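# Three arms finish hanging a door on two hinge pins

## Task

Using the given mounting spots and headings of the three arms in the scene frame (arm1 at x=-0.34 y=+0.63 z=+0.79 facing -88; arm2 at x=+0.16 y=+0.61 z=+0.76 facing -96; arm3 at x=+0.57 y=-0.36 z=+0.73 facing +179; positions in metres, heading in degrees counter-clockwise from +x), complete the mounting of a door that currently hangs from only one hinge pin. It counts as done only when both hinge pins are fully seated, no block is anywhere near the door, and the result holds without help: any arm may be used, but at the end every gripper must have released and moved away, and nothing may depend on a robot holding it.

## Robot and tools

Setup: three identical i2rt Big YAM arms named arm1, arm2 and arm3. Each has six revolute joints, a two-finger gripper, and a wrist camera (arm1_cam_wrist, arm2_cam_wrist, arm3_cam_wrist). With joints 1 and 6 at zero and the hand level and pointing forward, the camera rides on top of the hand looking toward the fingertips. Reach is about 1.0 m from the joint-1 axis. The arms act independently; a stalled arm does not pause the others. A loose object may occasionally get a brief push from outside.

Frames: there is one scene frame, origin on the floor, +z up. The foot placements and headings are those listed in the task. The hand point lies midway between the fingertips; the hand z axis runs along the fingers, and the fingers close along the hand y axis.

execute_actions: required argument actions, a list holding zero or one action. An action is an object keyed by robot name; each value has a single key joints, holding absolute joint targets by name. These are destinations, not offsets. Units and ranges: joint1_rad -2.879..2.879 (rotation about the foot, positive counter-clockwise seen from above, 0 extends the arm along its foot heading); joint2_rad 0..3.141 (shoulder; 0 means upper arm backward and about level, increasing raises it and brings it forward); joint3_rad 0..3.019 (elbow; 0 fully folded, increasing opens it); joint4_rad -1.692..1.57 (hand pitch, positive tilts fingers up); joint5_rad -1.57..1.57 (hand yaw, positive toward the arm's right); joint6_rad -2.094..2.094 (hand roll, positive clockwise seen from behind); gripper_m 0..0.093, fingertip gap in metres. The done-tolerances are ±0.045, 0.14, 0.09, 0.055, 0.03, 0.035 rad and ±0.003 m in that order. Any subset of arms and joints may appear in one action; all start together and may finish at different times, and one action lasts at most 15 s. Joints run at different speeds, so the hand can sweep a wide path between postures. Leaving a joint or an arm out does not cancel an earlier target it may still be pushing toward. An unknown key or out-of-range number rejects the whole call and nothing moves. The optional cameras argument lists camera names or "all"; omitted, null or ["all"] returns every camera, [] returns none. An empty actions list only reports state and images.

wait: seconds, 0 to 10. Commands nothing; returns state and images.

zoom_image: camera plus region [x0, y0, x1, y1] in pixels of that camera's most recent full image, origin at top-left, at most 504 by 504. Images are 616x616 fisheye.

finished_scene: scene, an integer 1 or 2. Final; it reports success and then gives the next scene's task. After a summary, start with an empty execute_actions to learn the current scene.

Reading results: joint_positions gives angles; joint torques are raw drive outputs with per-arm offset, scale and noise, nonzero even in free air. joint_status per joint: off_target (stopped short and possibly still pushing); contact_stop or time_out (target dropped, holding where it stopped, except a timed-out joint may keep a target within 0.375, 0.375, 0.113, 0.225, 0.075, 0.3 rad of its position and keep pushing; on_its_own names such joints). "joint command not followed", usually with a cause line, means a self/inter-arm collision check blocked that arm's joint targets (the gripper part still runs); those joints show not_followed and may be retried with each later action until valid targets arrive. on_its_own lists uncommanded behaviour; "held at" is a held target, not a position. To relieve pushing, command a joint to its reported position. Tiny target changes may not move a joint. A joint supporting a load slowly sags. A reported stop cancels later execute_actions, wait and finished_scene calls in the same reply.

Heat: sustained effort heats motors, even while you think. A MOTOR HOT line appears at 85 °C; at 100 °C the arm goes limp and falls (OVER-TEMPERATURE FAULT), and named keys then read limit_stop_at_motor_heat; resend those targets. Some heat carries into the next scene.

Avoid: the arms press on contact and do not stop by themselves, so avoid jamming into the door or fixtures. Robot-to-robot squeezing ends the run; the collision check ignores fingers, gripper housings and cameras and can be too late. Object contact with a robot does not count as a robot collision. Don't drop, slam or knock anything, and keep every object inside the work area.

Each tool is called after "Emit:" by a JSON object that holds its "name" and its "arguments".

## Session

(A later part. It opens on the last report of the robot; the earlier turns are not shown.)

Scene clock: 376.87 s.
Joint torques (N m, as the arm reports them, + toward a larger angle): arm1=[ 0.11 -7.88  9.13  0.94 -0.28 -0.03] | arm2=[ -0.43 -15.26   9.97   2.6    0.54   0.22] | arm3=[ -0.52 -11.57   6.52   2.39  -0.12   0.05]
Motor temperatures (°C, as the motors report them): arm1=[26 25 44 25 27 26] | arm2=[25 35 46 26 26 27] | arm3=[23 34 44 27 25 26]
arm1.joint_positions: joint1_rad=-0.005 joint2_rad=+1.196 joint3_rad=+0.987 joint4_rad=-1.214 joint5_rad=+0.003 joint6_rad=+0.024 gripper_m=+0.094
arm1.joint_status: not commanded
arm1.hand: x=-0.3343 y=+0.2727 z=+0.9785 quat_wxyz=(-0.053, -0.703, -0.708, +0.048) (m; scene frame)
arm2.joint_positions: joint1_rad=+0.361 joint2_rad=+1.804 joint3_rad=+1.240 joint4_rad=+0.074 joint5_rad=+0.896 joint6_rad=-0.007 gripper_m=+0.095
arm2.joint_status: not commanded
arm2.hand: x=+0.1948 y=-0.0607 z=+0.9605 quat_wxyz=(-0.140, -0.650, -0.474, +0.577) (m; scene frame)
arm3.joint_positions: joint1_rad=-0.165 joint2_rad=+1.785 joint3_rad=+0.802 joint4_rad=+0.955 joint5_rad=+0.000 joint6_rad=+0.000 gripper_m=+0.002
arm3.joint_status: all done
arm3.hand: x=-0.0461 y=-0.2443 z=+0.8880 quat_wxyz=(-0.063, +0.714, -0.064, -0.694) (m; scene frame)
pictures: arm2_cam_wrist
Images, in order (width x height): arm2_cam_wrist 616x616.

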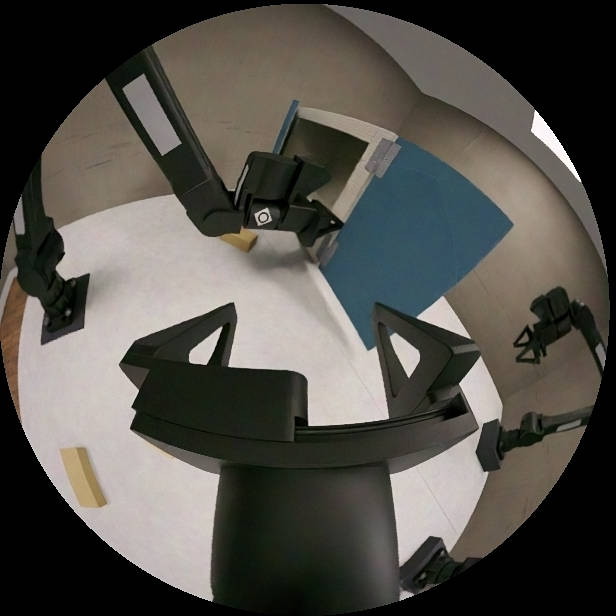

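Emit:
{"name": "execute_actions", "arguments": {"actions": [{"arm3":{"joints":{"joint1_rad":-0.148,"joint2_rad":1.69,"joint3_rad":0.87,"joint4_rad":0.96}}}], "cameras": []}}

Emit:
{"name": "execute_actions", "arguments": {"actions": [{"arm3":{"joints":{"joint3_rad":0.803}}}], "cameras": ["arm2_cam_wrist","arm3_cam_wrist"]}}

Emit:
{"name": "zoom_image", "arguments": {"camera": "arm2_cam_wrist", "region": [305,200,365,260]}}

Scene clock: 385.97 s.
Joint torques (N m, as the arm reports them, + toward a larger angle): arm1=[ 0.33 -7.8   9.11  0.97 -0.27 -0.03] | arm2=[ -0.55 -15.22   9.82   2.38   0.52   0.24] | arm3=[  0.67 -12.31  10.52   1.97  -0.14   0.04]
Motor temperatures (°C, as the motors report them): arm1=[26 25 44 25 27 26] | arm2=[25 35 46 26 26 27] | arm3=[23 34 44 27 25 26]
arm1.joint_positions: joint1_rad=-0.005 joint2_rad=+1.196 joint3_rad=+0.987 joint4_rad=-1.214 joint5_rad=+0.003 joint6_rad=+0.024 gripper_m=+0.094
arm1.joint_status: not commanded
arm1.hand: x=-0.3343 y=+0.2727 z=+0.9785 quat_wxyz=(-0.053, -0.703, -0.708, +0.048) (m; scene frame)
arm2.joint_positions: joint1_rad=+0.361 joint2_rad=+1.804 joint3_rad=+1.240 joint4_rad=+0.074 joint5_rad=+0.896 joint6_rad=-0.007 gripper_m=+0.095
arm2.joint_status: not commanded
arm2.hand: x=+0.1948 y=-0.0607 z=+0.9605 quat_wxyz=(-0.140, -0.650, -0.474, +0.577) (m; scene frame)
arm3.joint_positions: joint1_rad=-0.160 joint2_rad=+1.698 joint3_rad=+0.830 joint4_rad=+0.955 joint5_rad=+0.000 joint6_rad=+0.000 gripper_m=+0.002
arm3.joint_status: all done
arm3.hand: x=-0.0495 y=-0.2471 z=+0.9538 quat_wxyz=(-0.065, +0.673, -0.059, -0.734) (m; scene frame)
pictures: none
No camera images: the call's "cameras" was empty. Leave "cameras" out to get every camera's image.

Scene clock: 386.67 s.
Joint torques (N m, as the arm reports them, + toward a larger angle): arm1=[ 0.25 -7.98  9.13  0.94 -0.28 -0.03] | arm2=[ -0.66 -15.58   9.95   2.54   0.51   0.23] | arm3=[  1.11 -12.54   7.01   1.9   -0.12   0.04]
Motor temperatures (°C, as the motors report them): arm1=[26 25 44 25 27 26] | arm2=[25 35 46 26 26 27] | arm3=[23 34 44 27 25 26]
arm1.joint_positions: joint1_rad=-0.005 joint2_rad=+1.196 joint3_rad=+0.987 joint4_rad=-1.214 joint5_rad=+0.003 joint6_rad=+0.024 gripper_m=+0.094
arm1.joint_status: not commanded
arm1.hand: x=-0.3343 y=+0.2727 z=+0.9785 quat_wxyz=(-0.053, -0.703, -0.708, +0.048) (m; scene frame)
arm2.joint_positions: joint1_rad=+0.361 joint2_rad=+1.804 joint3_rad=+1.240 joint4_rad=+0.074 joint5_rad=+0.896 joint6_rad=-0.007 gripper_m=+0.095
arm2.joint_status: not commanded
arm2.hand: x=+0.1948 y=-0.0607 z=+0.9605 quat_wxyz=(-0.140, -0.650, -0.474, +0.577) (m; scene frame)
arm3.joint_positions: joint1_rad=-0.160 joint2_rad=+1.698 joint3_rad=+0.803 joint4_rad=+0.955 joint5_rad=+0.000 joint6_rad=+0.000 gripper_m=+0.002
arm3.joint_status: all done
arm3.hand: x=-0.0423 y=-0.2483 z=+0.9409 quat_wxyz=(-0.064, +0.683, -0.060, -0.725) (m; scene frame)
pictures: arm2_cam_wrist, arm3_cam_wrist
Images, in order (width x height): arm2_cam_wrist 616x616, arm3_cam_wrist 616x616.

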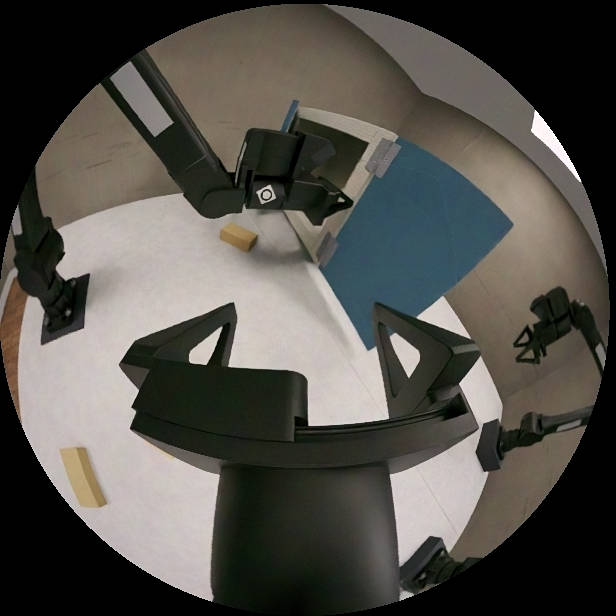

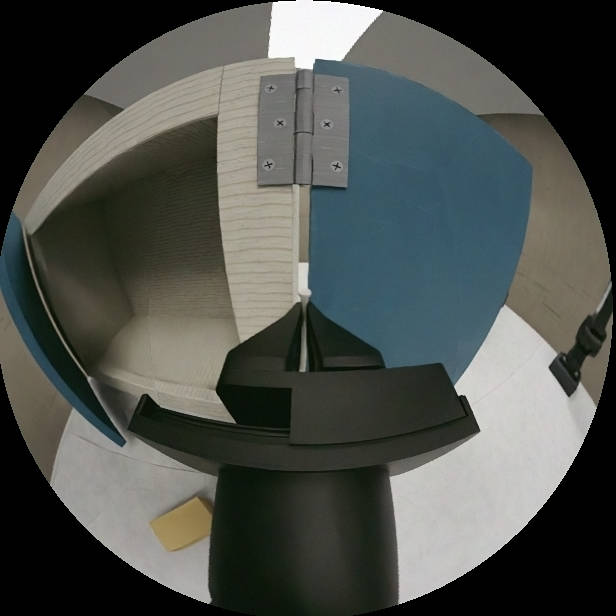

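Region (305, 200, 365, 260) of arm2_cam_wrist's 616x616 image, scaled by 8.400, with more detail than that image has.

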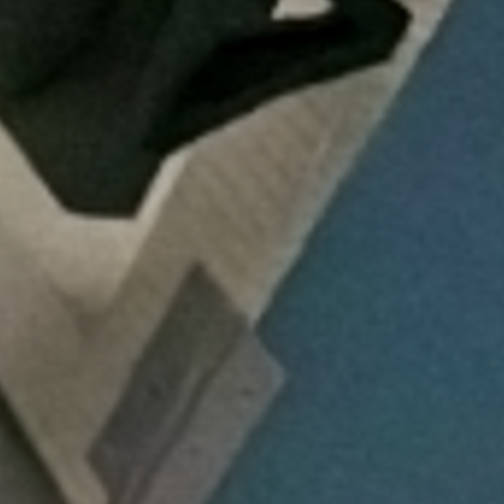

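Emit:
{"name": "execute_actions", "arguments": {"actions": [{"arm3":{"joints":{"joint1_rad":-0.16,"joint2_rad":1.785,"joint4_rad":0.975}}}], "cameras": ["arm2_cam_wrist"]}}

Emit:
{"name": "zoom_image", "arguments": {"camera": "arm2_cam_wrist", "region": [315,210,355,250]}}

Scene clock: 391.53 s.
Joint torques (N m, as the arm reports them, + toward a larger angle): arm1=[ 0.16 -8.01  9.13  0.91 -0.27 -0.03] | arm2=[ -0.49 -15.52   9.99   2.51   0.51   0.21] | arm3=[ 0.19 -9.34  6.55  1.6  -0.15  0.05]
Motor temperatures (°C, as the motors report them): arm1=[26 25 44 25 27 26] | arm2=[25 35 46 26 26 27] | arm3=[23 34 44 27 25 26]
arm1.joint_positions: joint1_rad=-0.005 joint2_rad=+1.196 joint3_rad=+0.987 joint4_rad=-1.214 joint5_rad=+0.003 joint6_rad=+0.024 gripper_m=+0.094
arm1.joint_status: not commanded
arm1.hand: x=-0.3343 y=+0.2727 z=+0.9785 quat_wxyz=(-0.053, -0.703, -0.708, +0.048) (m; scene frame)
arm2.joint_positions: joint1_rad=+0.361 joint2_rad=+1.804 joint3_rad=+1.240 joint4_rad=+0.074 joint5_rad=+0.896 joint6_rad=-0.007 gripper_m=+0.095
arm2.joint_status: not commanded
arm2.hand: x=+0.1948 y=-0.0607 z=+0.9605 quat_wxyz=(-0.140, -0.650, -0.474, +0.577) (m; scene frame)
arm3.joint_positions: joint1_rad=-0.160 joint2_rad=+1.758 joint3_rad=+0.805 joint4_rad=+0.977 joint5_rad=+0.000 joint6_rad=+0.000 gripper_m=+0.002
arm3.joint_status: all done
arm3.hand: x=-0.0466 y=-0.2475 z=+0.9114 quat_wxyz=(-0.063, +0.696, -0.061, -0.713) (m; scene frame)
pictures: arm2_cam_wrist
Images, in order (width x height): arm2_cam_wrist 616x616.

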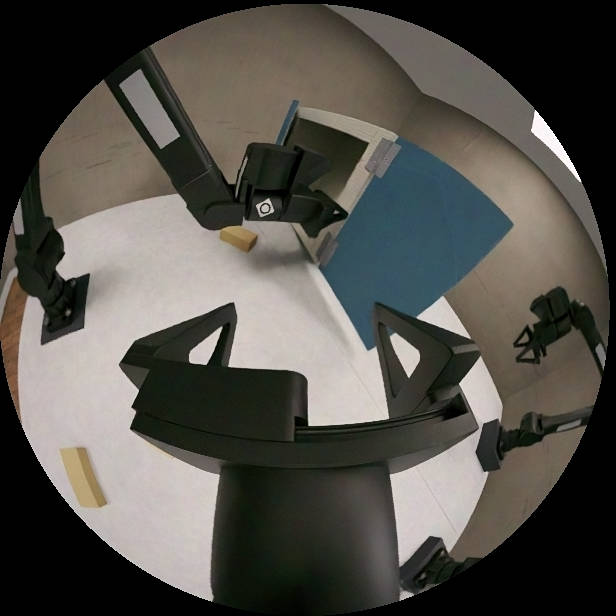

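Region (315, 210, 355, 250) of arm2_cam_wrist's 616x616 image, scaled by 12.600, with more detail than that image has.

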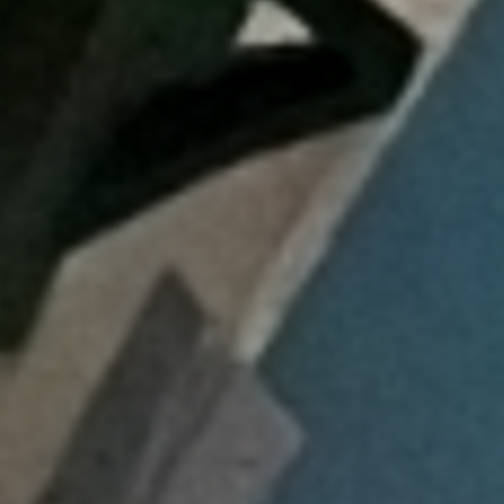

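Emit:
{"name": "execute_actions", "arguments": {"actions": [{"arm3":{"joints":{"joint2_rad":1.69,"joint3_rad":0.87,"joint4_rad":0.96}}}], "cameras": []}}

Emit:
{"name": "execute_actions", "arguments": {"actions": [{"arm3":{"joints":{"joint3_rad":0.792}}}], "cameras": []}}

Emit:
{"name": "execute_actions", "arguments": {"actions": [{"arm3":{"joints":{"joint2_rad":1.785,"joint4_rad":0.975}}}], "cameras": ["arm2_cam_wrist"]}}

Emit:
{"name": "zoom_image", "arguments": {"camera": "arm2_cam_wrist", "region": [315,210,355,250]}}

Scene clock: 401.50 s.
Joint torques (N m, as the arm reports them, + toward a larger angle): arm1=[ 0.2  -7.74  9.12  0.93 -0.28 -0.02] | arm2=[ -0.36 -15.01  10.     2.45   0.49   0.22] | arm3=[  0.29 -12.48  10.53   1.52  -0.11   0.01]
Motor temperatures (°C, as the motors report them): arm1=[26 25 44 25 27 26] | arm2=[25 35 46 26 26 27] | arm3=[23 34 44 27 25 26]
arm1.joint_positions: joint1_rad=-0.005 joint2_rad=+1.196 joint3_rad=+0.987 joint4_rad=-1.214 joint5_rad=+0.003 joint6_rad=+0.024 gripper_m=+0.094
arm1.joint_status: not commanded
arm1.hand: x=-0.3343 y=+0.2727 z=+0.9785 quat_wxyz=(-0.053, -0.703, -0.708, +0.048) (m; scene frame)
arm2.joint_positions: joint1_rad=+0.361 joint2_rad=+1.804 joint3_rad=+1.240 joint4_rad=+0.074 joint5_rad=+0.896 joint6_rad=-0.007 gripper_m=+0.095
arm2.joint_status: not commanded
arm2.hand: x=+0.1948 y=-0.0607 z=+0.9605 quat_wxyz=(-0.140, -0.650, -0.474, +0.577) (m; scene frame)
arm3.joint_positions: joint1_rad=-0.160 joint2_rad=+1.701 joint3_rad=+0.830 joint4_rad=+0.966 joint5_rad=+0.000 joint6_rad=+0.000 gripper_m=+0.002
arm3.joint_status: all done
arm3.hand: x=-0.0496 y=-0.2470 z=+0.9557 quat_wxyz=(-0.065, +0.670, -0.059, -0.737) (m; scene frame)
pictures: none
No camera images: the call's "cameras" was empty. Leave "cameras" out to get every camera's image.

Scene clock: 402.20 s.
Joint torques (N m, as the arm reports them, + toward a larger angle): arm1=[ 0.25 -7.91  9.1   0.94 -0.27 -0.03] | arm2=[ -0.92 -15.47  10.11   2.44   0.5    0.23] | arm3=[  0.42 -11.95   6.87   1.41  -0.14   0.03]
Motor temperatures (°C, as the motors report them): arm1=[26 25 44 25 27 26] | arm2=[25 35 46 26 26 27] | arm3=[23 34 44 27 25 26]
arm1.joint_positions: joint1_rad=-0.005 joint2_rad=+1.196 joint3_rad=+0.987 joint4_rad=-1.214 joint5_rad=+0.003 joint6_rad=+0.024 gripper_m=+0.094
arm1.joint_status: not commanded
arm1.hand: x=-0.3343 y=+0.2727 z=+0.9785 quat_wxyz=(-0.053, -0.703, -0.708, +0.048) (m; scene frame)
arm2.joint_positions: joint1_rad=+0.361 joint2_rad=+1.804 joint3_rad=+1.240 joint4_rad=+0.074 joint5_rad=+0.896 joint6_rad=-0.007 gripper_m=+0.095
arm2.joint_status: not commanded
arm2.hand: x=+0.1948 y=-0.0607 z=+0.9605 quat_wxyz=(-0.140, -0.650, -0.474, +0.577) (m; scene frame)
arm3.joint_positions: joint1_rad=-0.160 joint2_rad=+1.701 joint3_rad=+0.791 joint4_rad=+0.966 joint5_rad=+0.000 joint6_rad=+0.000 gripper_m=+0.002
arm3.joint_status: all done
arm3.hand: x=-0.0389 y=-0.2489 z=+0.9366 quat_wxyz=(-0.064, +0.684, -0.060, -0.724) (m; scene frame)
pictures: none
No camera images: the call's "cameras" was empty. Leave "cameras" out to get every camera's image.

Scene clock: 403.17 s.
Joint torques (N m, as the arm reports them, + toward a larger angle): arm1=[ 0.18 -7.94  9.07  0.94 -0.28 -0.03] | arm2=[ -0.21 -15.27   9.78   2.6    0.51   0.22] | arm3=[  0.23 -12.45   6.36   2.05  -0.13   0.05]
Motor temperatures (°C, as the motors report them): arm1=[26 25 44 25 27 26] | arm2=[25 35 46 26 26 27] | arm3=[23 34 44 27 25 26]
arm1.joint_positions: joint1_rad=-0.005 joint2_rad=+1.196 joint3_rad=+0.987 joint4_rad=-1.214 joint5_rad=+0.003 joint6_rad=+0.024 gripper_m=+0.094
arm1.joint_status: not commanded
arm1.hand: x=-0.3343 y=+0.2727 z=+0.9785 quat_wxyz=(-0.053, -0.703, -0.708, +0.048) (m; scene frame)
arm2.joint_positions: joint1_rad=+0.361 joint2_rad=+1.804 joint3_rad=+1.240 joint4_rad=+0.074 joint5_rad=+0.896 joint6_rad=-0.007 gripper_m=+0.095
arm2.joint_status: not commanded
arm2.hand: x=+0.1948 y=-0.0607 z=+0.9605 quat_wxyz=(-0.140, -0.650, -0.474, +0.577) (m; scene frame)
arm3.joint_positions: joint1_rad=-0.160 joint2_rad=+1.785 joint3_rad=+0.791 joint4_rad=+0.966 joint5_rad=+0.000 joint6_rad=+0.000 gripper_m=+0.002
arm3.joint_status: all done
arm3.hand: x=-0.0433 y=-0.2481 z=+0.8861 quat_wxyz=(-0.062, +0.714, -0.063, -0.695) (m; scene frame)
pictures: arm2_cam_wrist
Images, in order (width x height): arm2_cam_wrist 616x616.

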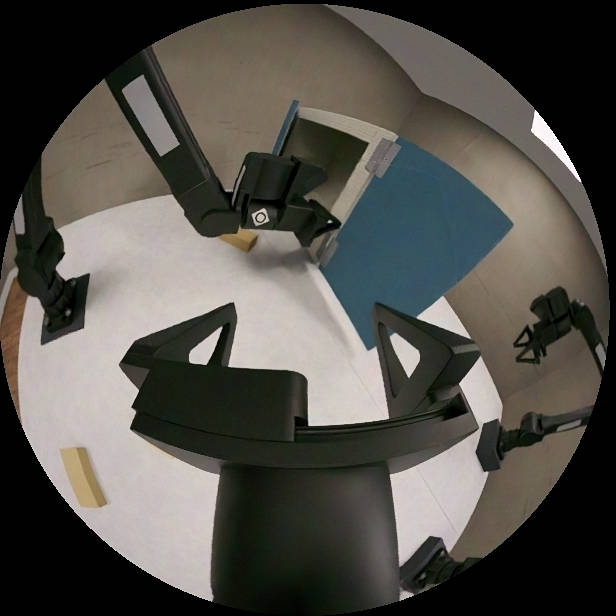

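Region (315, 210, 355, 250) of arm2_cam_wrist's 616x616 image, scaled by 12.600, with more detail than that image has.

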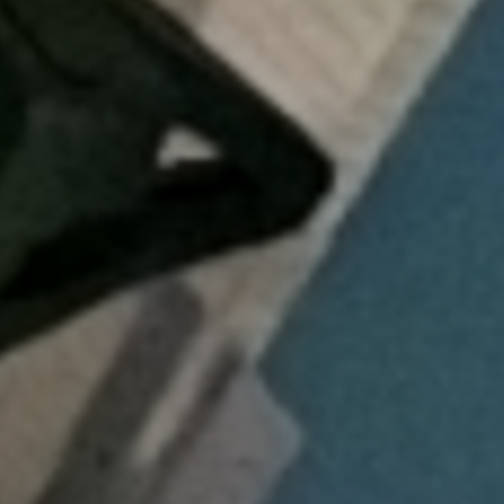

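Emit:
{"name": "execute_actions", "arguments": {"actions": [{"arm3":{"joints":{"joint2_rad":1.69,"joint3_rad":0.87,"joint4_rad":0.96}}}], "cameras": []}}

Emit:
{"name": "execute_actions", "arguments": {"actions": [{"arm3":{"joints":{"joint3_rad":0.80}}}], "cameras": []}}

Emit:
{"name": "execute_actions", "arguments": {"actions": [{"arm3":{"joints":{"joint2_rad":1.775,"joint4_rad":0.975}}}], "cameras": []}}

Emit:
{"name": "execute_actions", "arguments": {"actions": [{"arm3":{"joints":{"joint5_rad":0.03}}}], "cameras": ["arm2_cam_wrist"]}}

Emit:
{"name": "zoom_image", "arguments": {"camera": "arm2_cam_wrist", "region": [315,210,355,250]}}

Scene clock: 415.87 s.
Joint torques (N m, as the arm reports them, + toward a larger angle): arm1=[ 0.2  -7.86  9.14  0.91 -0.27 -0.03] | arm2=[ -0.49 -15.54   9.91   2.47   0.54   0.25] | arm3=[  0.07 -12.59  10.42   1.73  -0.13   0.05]
Motor temperatures (°C, as the motors report them): arm1=[26 25 44 25 27 26] | arm2=[25 35 46 26 26 27] | arm3=[23 34 44 27 25 26]
arm1.joint_positions: joint1_rad=-0.005 joint2_rad=+1.196 joint3_rad=+0.987 joint4_rad=-1.214 joint5_rad=+0.003 joint6_rad=+0.024 gripper_m=+0.094
arm1.joint_status: not commanded
arm1.hand: x=-0.3343 y=+0.2727 z=+0.9785 quat_wxyz=(-0.053, -0.703, -0.708, +0.048) (m; scene frame)
arm2.joint_positions: joint1_rad=+0.361 joint2_rad=+1.804 joint3_rad=+1.240 joint4_rad=+0.074 joint5_rad=+0.896 joint6_rad=-0.007 gripper_m=+0.095
arm2.joint_status: not commanded
arm2.hand: x=+0.1948 y=-0.0607 z=+0.9605 quat_wxyz=(-0.140, -0.650, -0.474, +0.577) (m; scene frame)
arm3.joint_positions: joint1_rad=-0.160 joint2_rad=+1.696 joint3_rad=+0.832 joint4_rad=+0.961 joint5_rad=+0.000 joint6_rad=+0.000 gripper_m=+0.002
arm3.joint_status: all done
arm3.hand: x=-0.0496 y=-0.2470 z=+0.9574 quat_wxyz=(-0.065, +0.670, -0.059, -0.737) (m; scene frame)
pictures: none
No camera images: the call's "cameras" was empty. Leave "cameras" out to get every camera's image.

Scene clock: 416.57 s.
Joint torques (N m, as the arm reports them, + toward a larger angle): arm1=[ 0.23 -7.86  9.13  0.95 -0.27 -0.02] | arm2=[ -0.91 -15.53   9.99   2.49   0.51   0.25] | arm3=[ -0.05 -11.6    6.98   1.74  -0.17   0.02]
Motor temperatures (°C, as the motors report them): arm1=[26 25 44 25 27 26] | arm2=[25 35 46 26 26 27] | arm3=[23 34 44 27 25 26]
arm1.joint_positions: joint1_rad=-0.005 joint2_rad=+1.196 joint3_rad=+0.987 joint4_rad=-1.214 joint5_rad=+0.003 joint6_rad=+0.024 gripper_m=+0.094
arm1.joint_status: not commanded
arm1.hand: x=-0.3343 y=+0.2727 z=+0.9785 quat_wxyz=(-0.053, -0.703, -0.708, +0.048) (m; scene frame)
arm2.joint_positions: joint1_rad=+0.361 joint2_rad=+1.804 joint3_rad=+1.240 joint4_rad=+0.074 joint5_rad=+0.896 joint6_rad=-0.007 gripper_m=+0.095
arm2.joint_status: not commanded
arm2.hand: x=+0.1948 y=-0.0607 z=+0.9605 quat_wxyz=(-0.140, -0.650, -0.474, +0.577) (m; scene frame)
arm3.joint_positions: joint1_rad=-0.160 joint2_rad=+1.696 joint3_rad=+0.800 joint4_rad=+0.961 joint5_rad=+0.000 joint6_rad=+0.000 gripper_m=+0.002
arm3.joint_status: all done
arm3.hand: x=-0.0411 y=-0.2485 z=+0.9419 quat_wxyz=(-0.064, +0.681, -0.060, -0.727) (m; scene frame)
pictures: none
No camera images: the call's "cameras" was empty. Leave "cameras" out to get every camera's image.

Scene clock: 417.40 s.
Joint torques (N m, as the arm reports them, + toward a larger angle): arm1=[ 0.23 -7.97  9.1   0.93 -0.27 -0.03] | arm2=[ -0.71 -15.12   9.91   2.55   0.54   0.22] | arm3=[ 0.   -9.98  6.57  1.91 -0.16  0.05]
Motor temperatures (°C, as the motors report them): arm1=[26 25 44 25 27 26] | arm2=[25 35 46 26 26 27] | arm3=[23 34 44 27 25 26]
arm1.joint_positions: joint1_rad=-0.005 joint2_rad=+1.196 joint3_rad=+0.987 joint4_rad=-1.214 joint5_rad=+0.003 joint6_rad=+0.024 gripper_m=+0.094
arm1.joint_status: not commanded
arm1.hand: x=-0.3343 y=+0.2727 z=+0.9785 quat_wxyz=(-0.053, -0.703, -0.708, +0.048) (m; scene frame)
arm2.joint_positions: joint1_rad=+0.361 joint2_rad=+1.804 joint3_rad=+1.240 joint4_rad=+0.074 joint5_rad=+0.896 joint6_rad=-0.007 gripper_m=+0.095
arm2.joint_status: not commanded
arm2.hand: x=+0.1948 y=-0.0607 z=+0.9605 quat_wxyz=(-0.140, -0.650, -0.474, +0.577) (m; scene frame)
arm3.joint_positions: joint1_rad=-0.160 joint2_rad=+1.753 joint3_rad=+0.801 joint4_rad=+0.974 joint5_rad=+0.000 joint6_rad=+0.000 gripper_m=+0.002
arm3.joint_status: all done
arm3.hand: x=-0.0451 y=-0.2477 z=+0.9118 quat_wxyz=(-0.063, +0.696, -0.061, -0.712) (m; scene frame)
pictures: none
No camera images: the call's "cameras" was empty. Leave "cameras" out to get every camera's image.

Scene clock: 418.03 s.
Joint torques (N m, as the arm reports them, + toward a larger angle): arm1=[ 0.24 -7.93  9.12  0.92 -0.28 -0.03] | arm2=[ -0.67 -14.76   9.97   2.42   0.51   0.22] | arm3=[  0.26 -10.62   6.57   1.82   0.01   0.04]
Motor temperatures (°C, as the motors report them): arm1=[26 25 44 25 27 26] | arm2=[25 35 46 26 26 27] | arm3=[23 34 44 27 25 26]
arm1.joint_positions: joint1_rad=-0.005 joint2_rad=+1.196 joint3_rad=+0.987 joint4_rad=-1.214 joint5_rad=+0.003 joint6_rad=+0.024 gripper_m=+0.094
arm1.joint_status: not commanded
arm1.hand: x=-0.3343 y=+0.2727 z=+0.9785 quat_wxyz=(-0.053, -0.703, -0.708, +0.048) (m; scene frame)
arm2.joint_positions: joint1_rad=+0.361 joint2_rad=+1.804 joint3_rad=+1.240 joint4_rad=+0.074 joint5_rad=+0.896 joint6_rad=-0.007 gripper_m=+0.095
arm2.joint_status: not commanded
arm2.hand: x=+0.1948 y=-0.0607 z=+0.9605 quat_wxyz=(-0.140, -0.650, -0.474, +0.577) (m; scene frame)
arm3.joint_positions: joint1_rad=-0.160 joint2_rad=+1.759 joint3_rad=+0.801 joint4_rad=+0.974 joint5_rad=+0.026 joint6_rad=+0.000 gripper_m=+0.002
arm3.joint_status: all done
arm3.hand: x=-0.0446 y=-0.2433 z=+0.9081 quat_wxyz=(-0.072, +0.698, -0.071, -0.709) (m; scene frame)
pictures: arm2_cam_wrist
Images, in order (width x height): arm2_cam_wrist 616x616.

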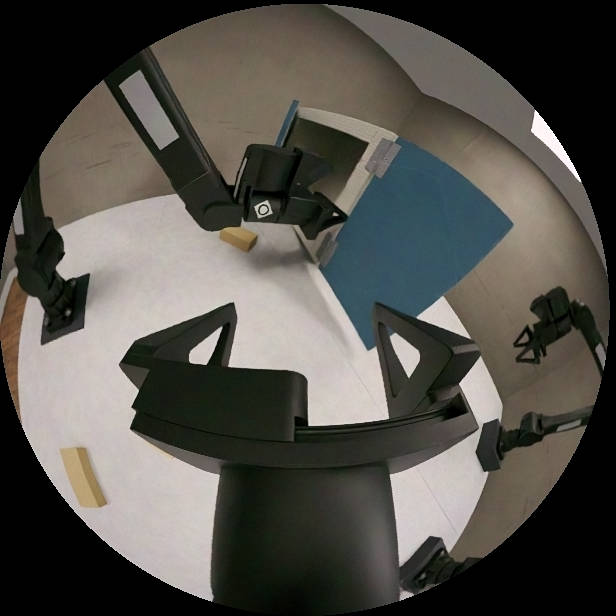

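Region (315, 210, 355, 250) of arm2_cam_wrist's 616x616 image, scaled by 12.600, with more detail than that image has.

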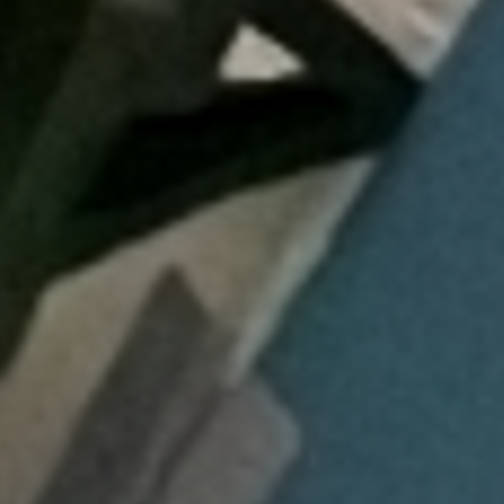

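Emit:
{"name": "execute_actions", "arguments": {"actions": [{"arm3":{"joints":{"joint2_rad":1.80,"joint4_rad":1.0}}}], "cameras": ["arm2_cam_wrist"]}}

Emit:
{"name": "zoom_image", "arguments": {"camera": "arm2_cam_wrist", "region": [315,210,355,250]}}

Scene clock: 421.90 s.
Joint torques (N m, as the arm reports them, + toward a larger angle): arm1=[ 0.33 -7.8   9.07  0.95 -0.27 -0.03] | arm2=[ -0.61 -15.2   10.04   2.55   0.49   0.24] | arm3=[ -0.05 -11.28   6.22   2.55   0.01   0.03]
Motor temperatures (°C, as the motors report them): arm1=[26 25 44 25 27 26] | arm2=[25 35 46 26 26 27] | arm3=[23 34 43 27 25 26]
arm1.joint_positions: joint1_rad=-0.005 joint2_rad=+1.196 joint3_rad=+0.987 joint4_rad=-1.214 joint5_rad=+0.003 joint6_rad=+0.024 gripper_m=+0.094
arm1.joint_status: not commanded
arm1.hand: x=-0.3343 y=+0.2727 z=+0.9785 quat_wxyz=(-0.053, -0.703, -0.708, +0.048) (m; scene frame)
arm2.joint_positions: joint1_rad=+0.361 joint2_rad=+1.804 joint3_rad=+1.240 joint4_rad=+0.074 joint5_rad=+0.896 joint6_rad=-0.007 gripper_m=+0.095
arm2.joint_status: not commanded
arm2.hand: x=+0.1948 y=-0.0607 z=+0.9605 quat_wxyz=(-0.140, -0.650, -0.474, +0.577) (m; scene frame)
arm3.joint_positions: joint1_rad=-0.160 joint2_rad=+1.789 joint3_rad=+0.801 joint4_rad=+0.978 joint5_rad=+0.026 joint6_rad=+0.000 gripper_m=+0.002
arm3.joint_status: all done
arm3.hand: x=-0.0458 y=-0.2431 z=+0.8912 quat_wxyz=(-0.071, +0.707, -0.071, -0.700) (m; scene frame)
pictures: arm2_cam_wrist
Images, in order (width x height): arm2_cam_wrist 616x616.

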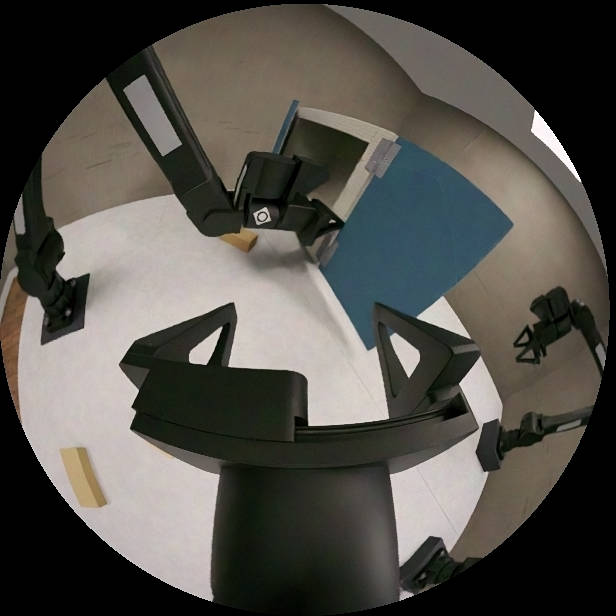

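Region (315, 210, 355, 250) of arm2_cam_wrist's 616x616 image, scaled by 12.600, with more detail than that image has.

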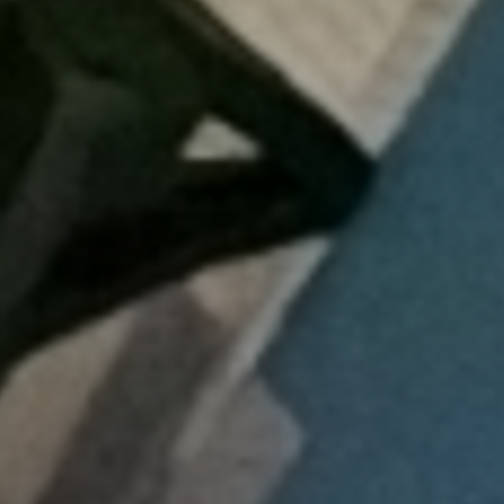

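Emit:
{"name": "execute_actions", "arguments": {"actions": [{"arm3":{"joints":{"joint2_rad":1.69,"joint3_rad":0.87,"joint4_rad":0.96,"joint5_rad":0.0}}}], "cameras": []}}

Emit:
{"name": "execute_actions", "arguments": {"actions": [{"arm3":{"joints":{"joint3_rad":0.802}}}], "cameras": []}}

Emit:
{"name": "execute_actions", "arguments": {"actions": [{"arm3":{"joints":{"joint2_rad":1.775,"joint4_rad":0.975}}}], "cameras": []}}

Emit:
{"name": "execute_actions", "arguments": {"actions": [{"arm3":{"joints":{"joint5_rad":-0.012}}}], "cameras": []}}

Emit:
{"name": "execute_actions", "arguments": {"actions": [{"arm3":{"joints":{"joint5_rad":-0.022,"joint2_rad":1.79}}}], "cameras": ["arm2_cam_wrist"]}}

Emit:
{"name": "zoom_image", "arguments": {"camera": "arm2_cam_wrist", "region": [315,210,355,250]}}

Scene clock: 434.07 s.
Joint torques (N m, as the arm reports them, + toward a larger angle): arm1=[ 0.18 -7.91  9.08  0.89 -0.28 -0.01] | arm2=[ -0.32 -15.01   9.98   2.52   0.54   0.21] | arm3=[  0.43 -11.98  10.37   1.75  -0.19   0.07]
Motor temperatures (°C, as the motors report them): arm1=[26 25 44 25 27 26] | arm2=[25 35 46 26 26 27] | arm3=[23 34 43 27 25 26]
arm1.joint_positions: joint1_rad=-0.005 joint2_rad=+1.196 joint3_rad=+0.987 joint4_rad=-1.214 joint5_rad=+0.003 joint6_rad=+0.024 gripper_m=+0.094
arm1.joint_status: not commanded
arm1.hand: x=-0.3343 y=+0.2727 z=+0.9785 quat_wxyz=(-0.053, -0.703, -0.708, +0.048) (m; scene frame)
arm2.joint_positions: joint1_rad=+0.361 joint2_rad=+1.804 joint3_rad=+1.240 joint4_rad=+0.074 joint5_rad=+0.896 joint6_rad=-0.007 gripper_m=+0.095
arm2.joint_status: not commanded
arm2.hand: x=+0.1948 y=-0.0607 z=+0.9605 quat_wxyz=(-0.140, -0.650, -0.474, +0.577) (m; scene frame)
arm3.joint_positions: joint1_rad=-0.160 joint2_rad=+1.697 joint3_rad=+0.831 joint4_rad=+0.960 joint5_rad=+0.001 joint6_rad=-0.001 gripper_m=+0.002
arm3.joint_status: all done
arm3.hand: x=-0.0495 y=-0.2466 z=+0.9569 quat_wxyz=(-0.066, +0.670, -0.059, -0.737) (m; scene frame)
pictures: none
No camera images: the call's "cameras" was empty. Leave "cameras" out to get every camera's image.

Scene clock: 434.77 s.
Joint torques (N m, as the arm reports them, + toward a larger angle): arm1=[ 0.25 -7.94  9.18  0.96 -0.28 -0.02] | arm2=[ -0.93 -15.48   9.97   2.53   0.51   0.25] | arm3=[  0.25 -11.71   7.1    1.8   -0.2    0.08]
Motor temperatures (°C, as the motors report them): arm1=[26 25 44 25 27 26] | arm2=[25 35 46 26 26 27] | arm3=[23 34 43 27 25 26]
arm1.joint_positions: joint1_rad=-0.005 joint2_rad=+1.196 joint3_rad=+0.987 joint4_rad=-1.214 joint5_rad=+0.003 joint6_rad=+0.024 gripper_m=+0.094
arm1.joint_status: not commanded
arm1.hand: x=-0.3343 y=+0.2727 z=+0.9785 quat_wxyz=(-0.053, -0.703, -0.708, +0.048) (m; scene frame)
arm2.joint_positions: joint1_rad=+0.361 joint2_rad=+1.804 joint3_rad=+1.240 joint4_rad=+0.074 joint5_rad=+0.896 joint6_rad=-0.007 gripper_m=+0.095
arm2.joint_status: not commanded
arm2.hand: x=+0.1948 y=-0.0607 z=+0.9605 quat_wxyz=(-0.140, -0.650, -0.474, +0.577) (m; scene frame)
arm3.joint_positions: joint1_rad=-0.160 joint2_rad=+1.697 joint3_rad=+0.802 joint4_rad=+0.960 joint5_rad=+0.001 joint6_rad=-0.001 gripper_m=+0.002
arm3.joint_status: all done
arm3.hand: x=-0.0417 y=-0.2480 z=+0.9427 quat_wxyz=(-0.065, +0.681, -0.060, -0.727) (m; scene frame)
pictures: none
No camera images: the call's "cameras" was empty. Leave "cameras" out to get every camera's image.

Scene clock: 435.57 s.
Joint torques (N m, as the arm reports them, + toward a larger angle): arm1=[ 0.23 -7.91  9.1   0.96 -0.28 -0.03] | arm2=[ -0.86 -15.41   9.9    2.47   0.51   0.21] | arm3=[ -0.03 -10.04   6.54   1.75  -0.19   0.05]
Motor temperatures (°C, as the motors report them): arm1=[26 25 44 25 27 26] | arm2=[25 35 46 26 26 27] | arm3=[23 34 43 27 25 26]
arm1.joint_positions: joint1_rad=-0.005 joint2_rad=+1.196 joint3_rad=+0.987 joint4_rad=-1.214 joint5_rad=+0.003 joint6_rad=+0.024 gripper_m=+0.094
arm1.joint_status: not commanded
arm1.hand: x=-0.3343 y=+0.2727 z=+0.9785 quat_wxyz=(-0.053, -0.703, -0.708, +0.048) (m; scene frame)
arm2.joint_positions: joint1_rad=+0.361 joint2_rad=+1.804 joint3_rad=+1.240 joint4_rad=+0.074 joint5_rad=+0.896 joint6_rad=-0.007 gripper_m=+0.095
arm2.joint_status: not commanded
arm2.hand: x=+0.1948 y=-0.0607 z=+0.9605 quat_wxyz=(-0.140, -0.650, -0.474, +0.577) (m; scene frame)
arm3.joint_positions: joint1_rad=-0.160 joint2_rad=+1.754 joint3_rad=+0.803 joint4_rad=+0.973 joint5_rad=+0.001 joint6_rad=-0.001 gripper_m=+0.002
arm3.joint_status: all done
arm3.hand: x=-0.0457 y=-0.2473 z=+0.9118 quat_wxyz=(-0.064, +0.696, -0.061, -0.712) (m; scene frame)
pictures: none
No camera images: the call's "cameras" was empty. Leave "cameras" out to get every camera's image.

Scene clock: 435.97 s.
Joint torques (N m, as the arm reports them, + toward a larger angle): arm1=[ 0.28 -7.99  9.13  0.93 -0.28 -0.03] | arm2=[ -0.76 -15.24  10.05   2.49   0.51   0.23] | arm3=[  0.23 -10.1    6.53   1.78  -0.45   0.06]
Motor temperatures (°C, as the motors report them): arm1=[26 25 44 25 27 26] | arm2=[25 35 46 26 26 27] | arm3=[23 34 43 27 25 26]
arm1.joint_positions: joint1_rad=-0.005 joint2_rad=+1.196 joint3_rad=+0.987 joint4_rad=-1.214 joint5_rad=+0.003 joint6_rad=+0.024 gripper_m=+0.094
arm1.joint_status: not commanded
arm1.hand: x=-0.3343 y=+0.2727 z=+0.9785 quat_wxyz=(-0.053, -0.703, -0.708, +0.048) (m; scene frame)
arm2.joint_positions: joint1_rad=+0.361 joint2_rad=+1.804 joint3_rad=+1.240 joint4_rad=+0.074 joint5_rad=+0.896 joint6_rad=-0.007 gripper_m=+0.095
arm2.joint_status: not commanded
arm2.hand: x=+0.1948 y=-0.0607 z=+0.9605 quat_wxyz=(-0.140, -0.650, -0.474, +0.577) (m; scene frame)
arm3.joint_positions: joint1_rad=-0.160 joint2_rad=+1.754 joint3_rad=+0.803 joint4_rad=+0.973 joint5_rad=-0.004 joint6_rad=-0.001 gripper_m=+0.002
arm3.joint_status: all done
arm3.hand: x=-0.0458 y=-0.2481 z=+0.9118 quat_wxyz=(-0.062, +0.697, -0.059, -0.712) (m; scene frame)
pictures: none
No camera images: the call's "cameras" was empty. Leave "cameras" out to get every camera's image.

Scene clock: 436.57 s.
Joint torques (N m, as the arm reports them, + toward a larger angle): arm1=[ 0.19 -7.79  9.1   0.93 -0.27 -0.02] | arm2=[ -0.39 -15.34   9.96   2.53   0.53   0.22] | arm3=[ 0.16 -9.92  6.63  1.81 -0.29  0.06]
Motor temperatures (°C, as the motors report them): arm1=[26 25 44 25 27 26] | arm2=[25 35 46 26 26 27] | arm3=[23 34 43 27 25 26]
arm1.joint_positions: joint1_rad=-0.005 joint2_rad=+1.196 joint3_rad=+0.987 joint4_rad=-1.214 joint5_rad=+0.003 joint6_rad=+0.024 gripper_m=+0.094
arm1.joint_status: not commanded
arm1.hand: x=-0.3343 y=+0.2727 z=+0.9785 quat_wxyz=(-0.053, -0.703, -0.708, +0.048) (m; scene frame)
arm2.joint_positions: joint1_rad=+0.361 joint2_rad=+1.804 joint3_rad=+1.240 joint4_rad=+0.074 joint5_rad=+0.896 joint6_rad=-0.007 gripper_m=+0.095
arm2.joint_status: not commanded
arm2.hand: x=+0.1948 y=-0.0607 z=+0.9605 quat_wxyz=(-0.140, -0.650, -0.474, +0.577) (m; scene frame)
arm3.joint_positions: joint1_rad=-0.160 joint2_rad=+1.765 joint3_rad=+0.803 joint4_rad=+0.974 joint5_rad=-0.018 joint6_rad=-0.001 gripper_m=+0.002
arm3.joint_status: all done
arm3.hand: x=-0.0468 y=-0.2505 z=+0.9055 quat_wxyz=(-0.057, +0.701, -0.055, -0.709) (m; scene frame)
pictures: arm2_cam_wrist
Images, in order (width x height): arm2_cam_wrist 616x616.

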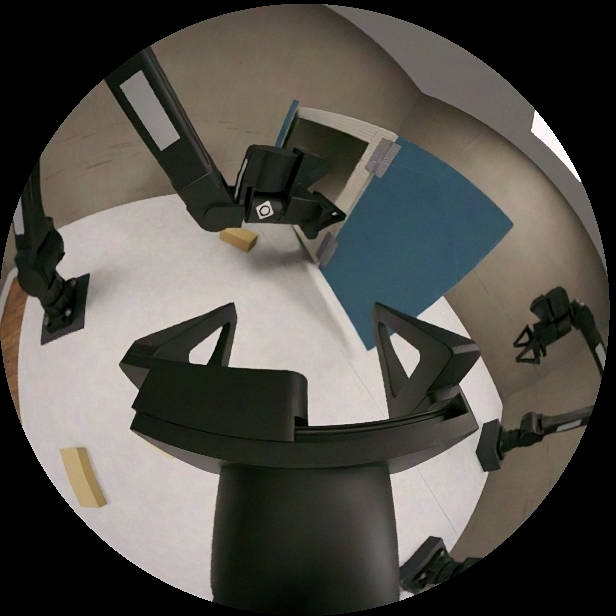

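Region (315, 210, 355, 250) of arm2_cam_wrist's 616x616 image, scaled by 12.600, with more detail than that image has.

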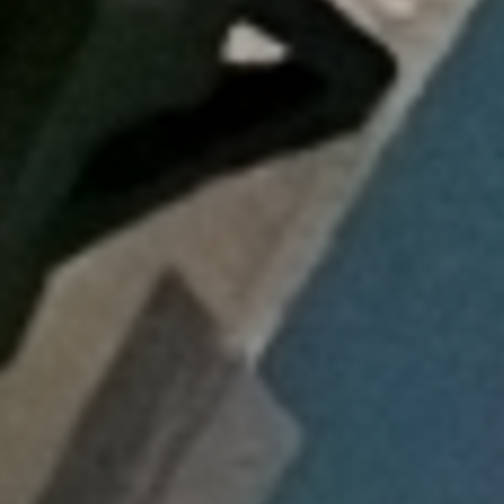

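z dropped to .9055 and the tip is hidden — in. Push further.

Emit:
{"name": "execute_actions", "arguments": {"actions": [{"arm3":{"joints":{"joint5_rad":-0.012,"joint2_rad":1.83,"joint3_rad":0.795,"joint4_rad":1.02}}}], "cameras": ["arm2_cam_wrist","arm3_cam_wrist"]}}

Emit:
{"name": "zoom_image", "arguments": {"camera": "arm2_cam_wrist", "region": [305,200,365,260]}}

Scene clock: 441.40 s.
Joint torques (N m, as the arm reports them, + toward a larger angle): arm1=[ 0.14 -7.89  9.13  0.92 -0.28 -0.03] | arm2=[ -0.5  -14.95   9.98   2.6    0.5    0.21] | arm3=[-0.18 -8.93  5.78  1.69  0.05  0.05]
Motor temperatures (°C, as the motors report them): arm1=[26 25 44 25 27 26] | arm2=[25 35 46 26 26 27] | arm3=[23 34 43 27 25 26]
arm1.joint_positions: joint1_rad=-0.005 joint2_rad=+1.196 joint3_rad=+0.987 joint4_rad=-1.214 joint5_rad=+0.003 joint6_rad=+0.024 gripper_m=+0.094
arm1.joint_status: not commanded
arm1.hand: x=-0.3343 y=+0.2727 z=+0.9785 quat_wxyz=(-0.053, -0.703, -0.708, +0.048) (m; scene frame)
arm2.joint_positions: joint1_rad=+0.361 joint2_rad=+1.804 joint3_rad=+1.240 joint4_rad=+0.074 joint5_rad=+0.896 joint6_rad=-0.007 gripper_m=+0.095
arm2.joint_status: not commanded
arm2.hand: x=+0.1948 y=-0.0607 z=+0.9605 quat_wxyz=(-0.140, -0.650, -0.474, +0.577) (m; scene frame)
arm3.joint_positions: joint1_rad=-0.160 joint2_rad=+1.787 joint3_rad=+0.803 joint4_rad=+1.024 joint5_rad=-0.017 joint6_rad=-0.001 gripper_m=+0.002
arm3.joint_status: all done
arm3.hand: x=-0.0475 y=-0.2501 z=+0.9042 quat_wxyz=(-0.058, +0.691, -0.054, -0.719) (m; scene frame)
pictures: arm2_cam_wrist, arm3_cam_wrist
Images, in order (width x height): arm2_cam_wrist 616x616, arm3_cam_wrist 616x616.

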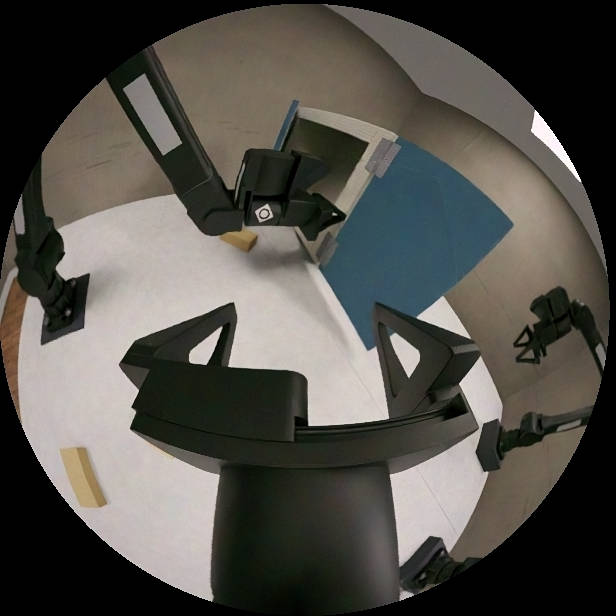

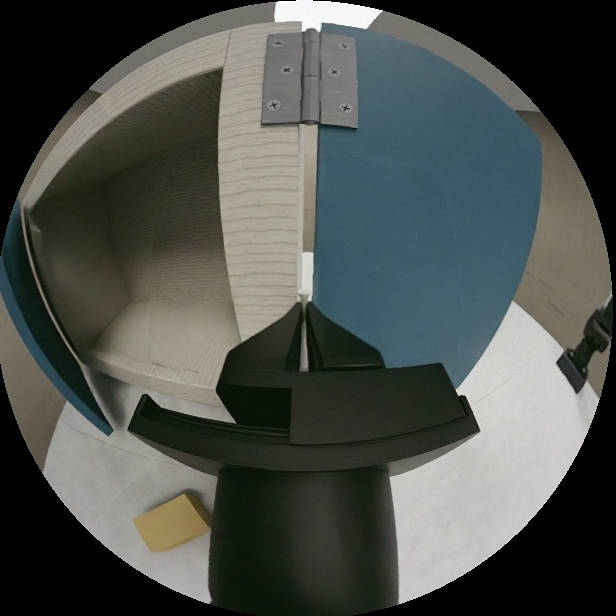

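Region (305, 200, 365, 260) of arm2_cam_wrist's 616x616 image, scaled by 8.400, with more detail than that image has.

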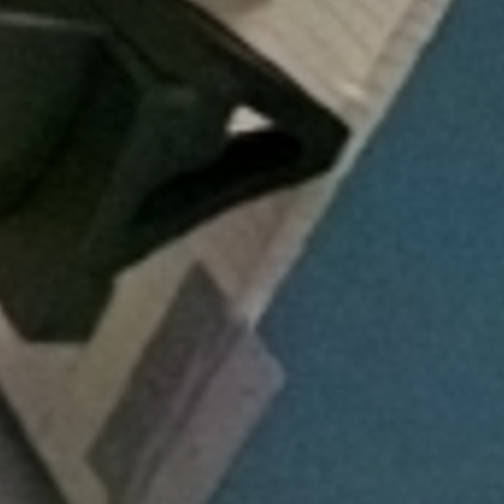

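Emit:
{"name": "execute_actions", "arguments": {"actions": [{"arm3":{"joints":{"joint5_rad":0.0,"joint2_rad":1.77,"joint3_rad":0.80,"joint4_rad":0.985}}}], "cameras": []}}

Emit:
{"name": "execute_actions", "arguments": {"actions": [{"arm3":{"joints":{"joint2_rad":1.84,"joint4_rad":1.03}}}], "cameras": ["arm2_cam_wrist","arm3_cam_wrist"]}}

Emit:
{"name": "zoom_image", "arguments": {"camera": "arm2_cam_wrist", "region": [305,200,365,260]}}

Scene clock: 448.77 s.
Joint torques (N m, as the arm reports them, + toward a larger angle): arm1=[ 0.32 -7.8   9.12  0.95 -0.28 -0.02] | arm2=[ -0.82 -15.52   9.98   2.49   0.51   0.22] | arm3=[  0.05 -12.53   6.27   0.92   0.26   0.05]
Motor temperatures (°C, as the motors report them): arm1=[26 25 44 25 27 26] | arm2=[25 35 46 26 26 27] | arm3=[23 33 43 27 25 26]
arm1.joint_positions: joint1_rad=-0.005 joint2_rad=+1.196 joint3_rad=+0.987 joint4_rad=-1.214 joint5_rad=+0.003 joint6_rad=+0.024 gripper_m=+0.094
arm1.joint_status: not commanded
arm1.hand: x=-0.3343 y=+0.2727 z=+0.9785 quat_wxyz=(-0.053, -0.703, -0.708, +0.048) (m; scene frame)
arm2.joint_positions: joint1_rad=+0.361 joint2_rad=+1.804 joint3_rad=+1.240 joint4_rad=+0.074 joint5_rad=+0.896 joint6_rad=-0.007 gripper_m=+0.095
arm2.joint_status: not commanded
arm2.hand: x=+0.1948 y=-0.0607 z=+0.9605 quat_wxyz=(-0.140, -0.650, -0.474, +0.577) (m; scene frame)
arm3.joint_positions: joint1_rad=-0.160 joint2_rad=+1.779 joint3_rad=+0.803 joint4_rad=+1.006 joint5_rad=-0.010 joint6_rad=+0.000 gripper_m=+0.002
arm3.joint_status: all done
arm3.hand: x=-0.0471 y=-0.2490 z=+0.9048 quat_wxyz=(-0.060, +0.694, -0.057, -0.715) (m; scene frame)
pictures: none
No camera images: the call's "cameras" was empty. Leave "cameras" out to get every camera's image.

Scene clock: 449.43 s.
Joint torques (N m, as the arm reports them, + toward a larger angle): arm1=[ 0.37 -7.81  9.14  0.94 -0.27 -0.02] | arm2=[ -0.32 -15.     9.99   2.55   0.51   0.24] | arm3=[ 0.1  -7.94  6.14  1.55  0.26  0.05]
Motor temperatures (°C, as the motors report them): arm1=[26 25 44 25 27 26] | arm2=[25 35 46 26 26 27] | arm3=[23 33 43 27 25 26]
arm1.joint_positions: joint1_rad=-0.005 joint2_rad=+1.196 joint3_rad=+0.987 joint4_rad=-1.214 joint5_rad=+0.003 joint6_rad=+0.024 gripper_m=+0.094
arm1.joint_status: not commanded
arm1.hand: x=-0.3343 y=+0.2727 z=+0.9785 quat_wxyz=(-0.053, -0.703, -0.708, +0.048) (m; scene frame)
arm2.joint_positions: joint1_rad=+0.361 joint2_rad=+1.804 joint3_rad=+1.240 joint4_rad=+0.074 joint5_rad=+0.896 joint6_rad=-0.007 gripper_m=+0.095
arm2.joint_status: not commanded
arm2.hand: x=+0.1948 y=-0.0607 z=+0.9605 quat_wxyz=(-0.140, -0.650, -0.474, +0.577) (m; scene frame)
arm3.joint_positions: joint1_rad=-0.160 joint2_rad=+1.793 joint3_rad=+0.803 joint4_rad=+1.037 joint5_rad=-0.010 joint6_rad=+0.000 gripper_m=+0.002
arm3.joint_status: all done
arm3.hand: x=-0.0474 y=-0.2489 z=+0.9037 quat_wxyz=(-0.061, +0.688, -0.057, -0.721) (m; scene frame)
pictures: arm2_cam_wrist, arm3_cam_wrist
Images, in order (width x height): arm2_cam_wrist 616x616, arm3_cam_wrist 616x616.

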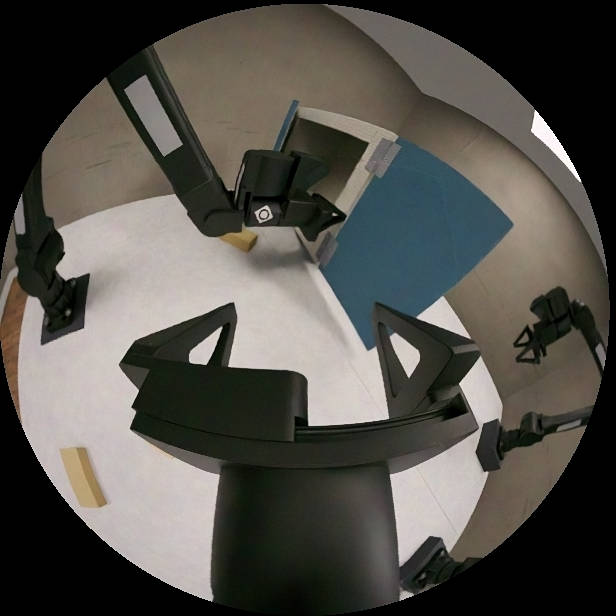

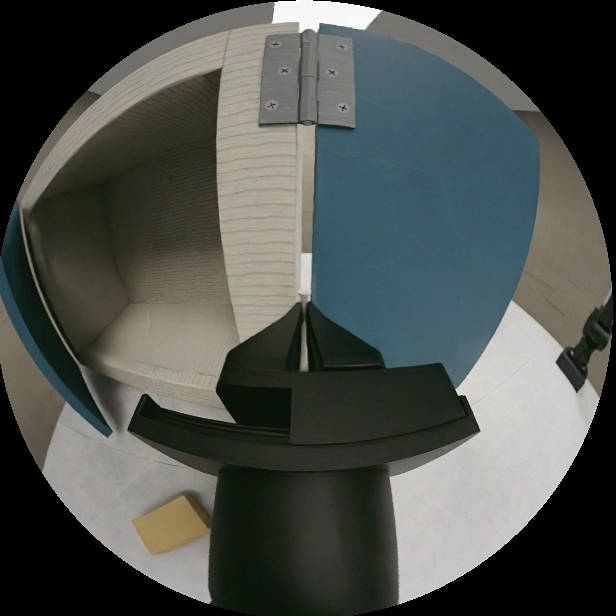

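Region (305, 200, 365, 260) of arm2_cam_wrist's 616x616 image, scaled by 8.400, with more detail than that image has.

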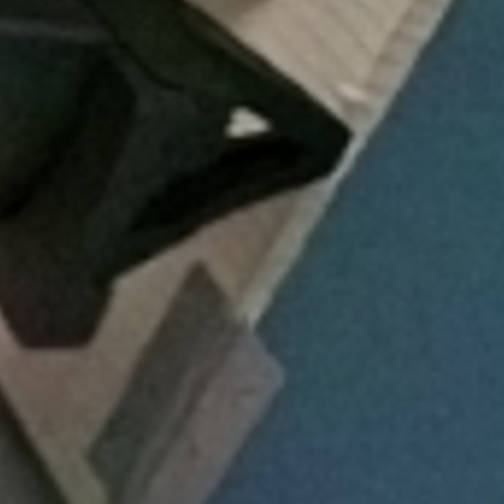

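Emit:
{"name": "execute_actions", "arguments": {"actions": [{"arm3":{"joints":{"joint2_rad":1.785,"joint4_rad":1.02,"joint5_rad":-0.01,"gripper_m":0.012}}}], "cameras": ["arm2_cam_wrist","arm3_cam_wrist"]}}

Emit:
{"name": "zoom_image", "arguments": {"camera": "arm3_cam_wrist", "region": [250,240,360,400]}}

Scene clock: 453.50 s.
Joint torques (N m, as the arm reports them, + toward a larger angle): arm1=[ 0.23 -7.79  9.14  0.91 -0.28 -0.03] | arm2=[ -0.59 -15.06   9.97   2.61   0.51   0.22] | arm3=[  0.29 -12.25   6.12   1.53  -0.12   0.01]
Motor temperatures (°C, as the motors report them): arm1=[26 25 44 25 27 26] | arm2=[25 35 46 26 26 27] | arm3=[23 33 43 27 25 26]
arm1.joint_positions: joint1_rad=-0.005 joint2_rad=+1.196 joint3_rad=+0.987 joint4_rad=-1.214 joint5_rad=+0.003 joint6_rad=+0.024 gripper_m=+0.094
arm1.joint_status: not commanded
arm1.hand: x=-0.3343 y=+0.2727 z=+0.9785 quat_wxyz=(-0.053, -0.703, -0.708, +0.048) (m; scene frame)
arm2.joint_positions: joint1_rad=+0.361 joint2_rad=+1.804 joint3_rad=+1.240 joint4_rad=+0.074 joint5_rad=+0.896 joint6_rad=-0.007 gripper_m=+0.095
arm2.joint_status: not commanded
arm2.hand: x=+0.1948 y=-0.0607 z=+0.9605 quat_wxyz=(-0.140, -0.650, -0.474, +0.577) (m; scene frame)
arm3.joint_positions: joint1_rad=-0.160 joint2_rad=+1.795 joint3_rad=+0.802 joint4_rad=+1.030 joint5_rad=-0.010 joint6_rad=+0.000 gripper_m=+0.012
arm3.joint_status: all done
arm3.hand: x=-0.0473 y=-0.2489 z=+0.9001 quat_wxyz=(-0.060, +0.692, -0.057, -0.717) (m; scene frame)
pictures: arm2_cam_wrist, arm3_cam_wrist
Images, in order (width x height): arm2_cam_wrist 616x616, arm3_cam_wrist 616x616.

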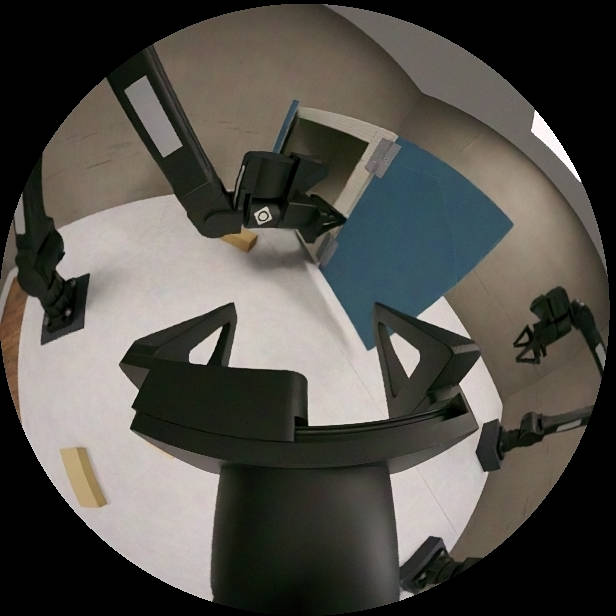

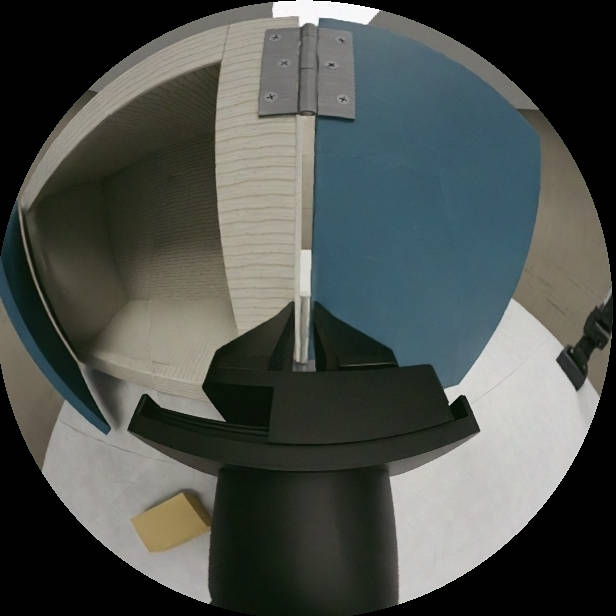

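Region (250, 240, 360, 400) of arm3_cam_wrist's 616x616 image, scaled by 3.150, with more detail than that image has; it fills the left 346 columns of this view, and the rest is white.

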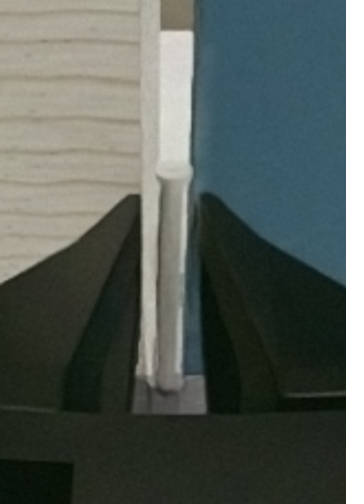

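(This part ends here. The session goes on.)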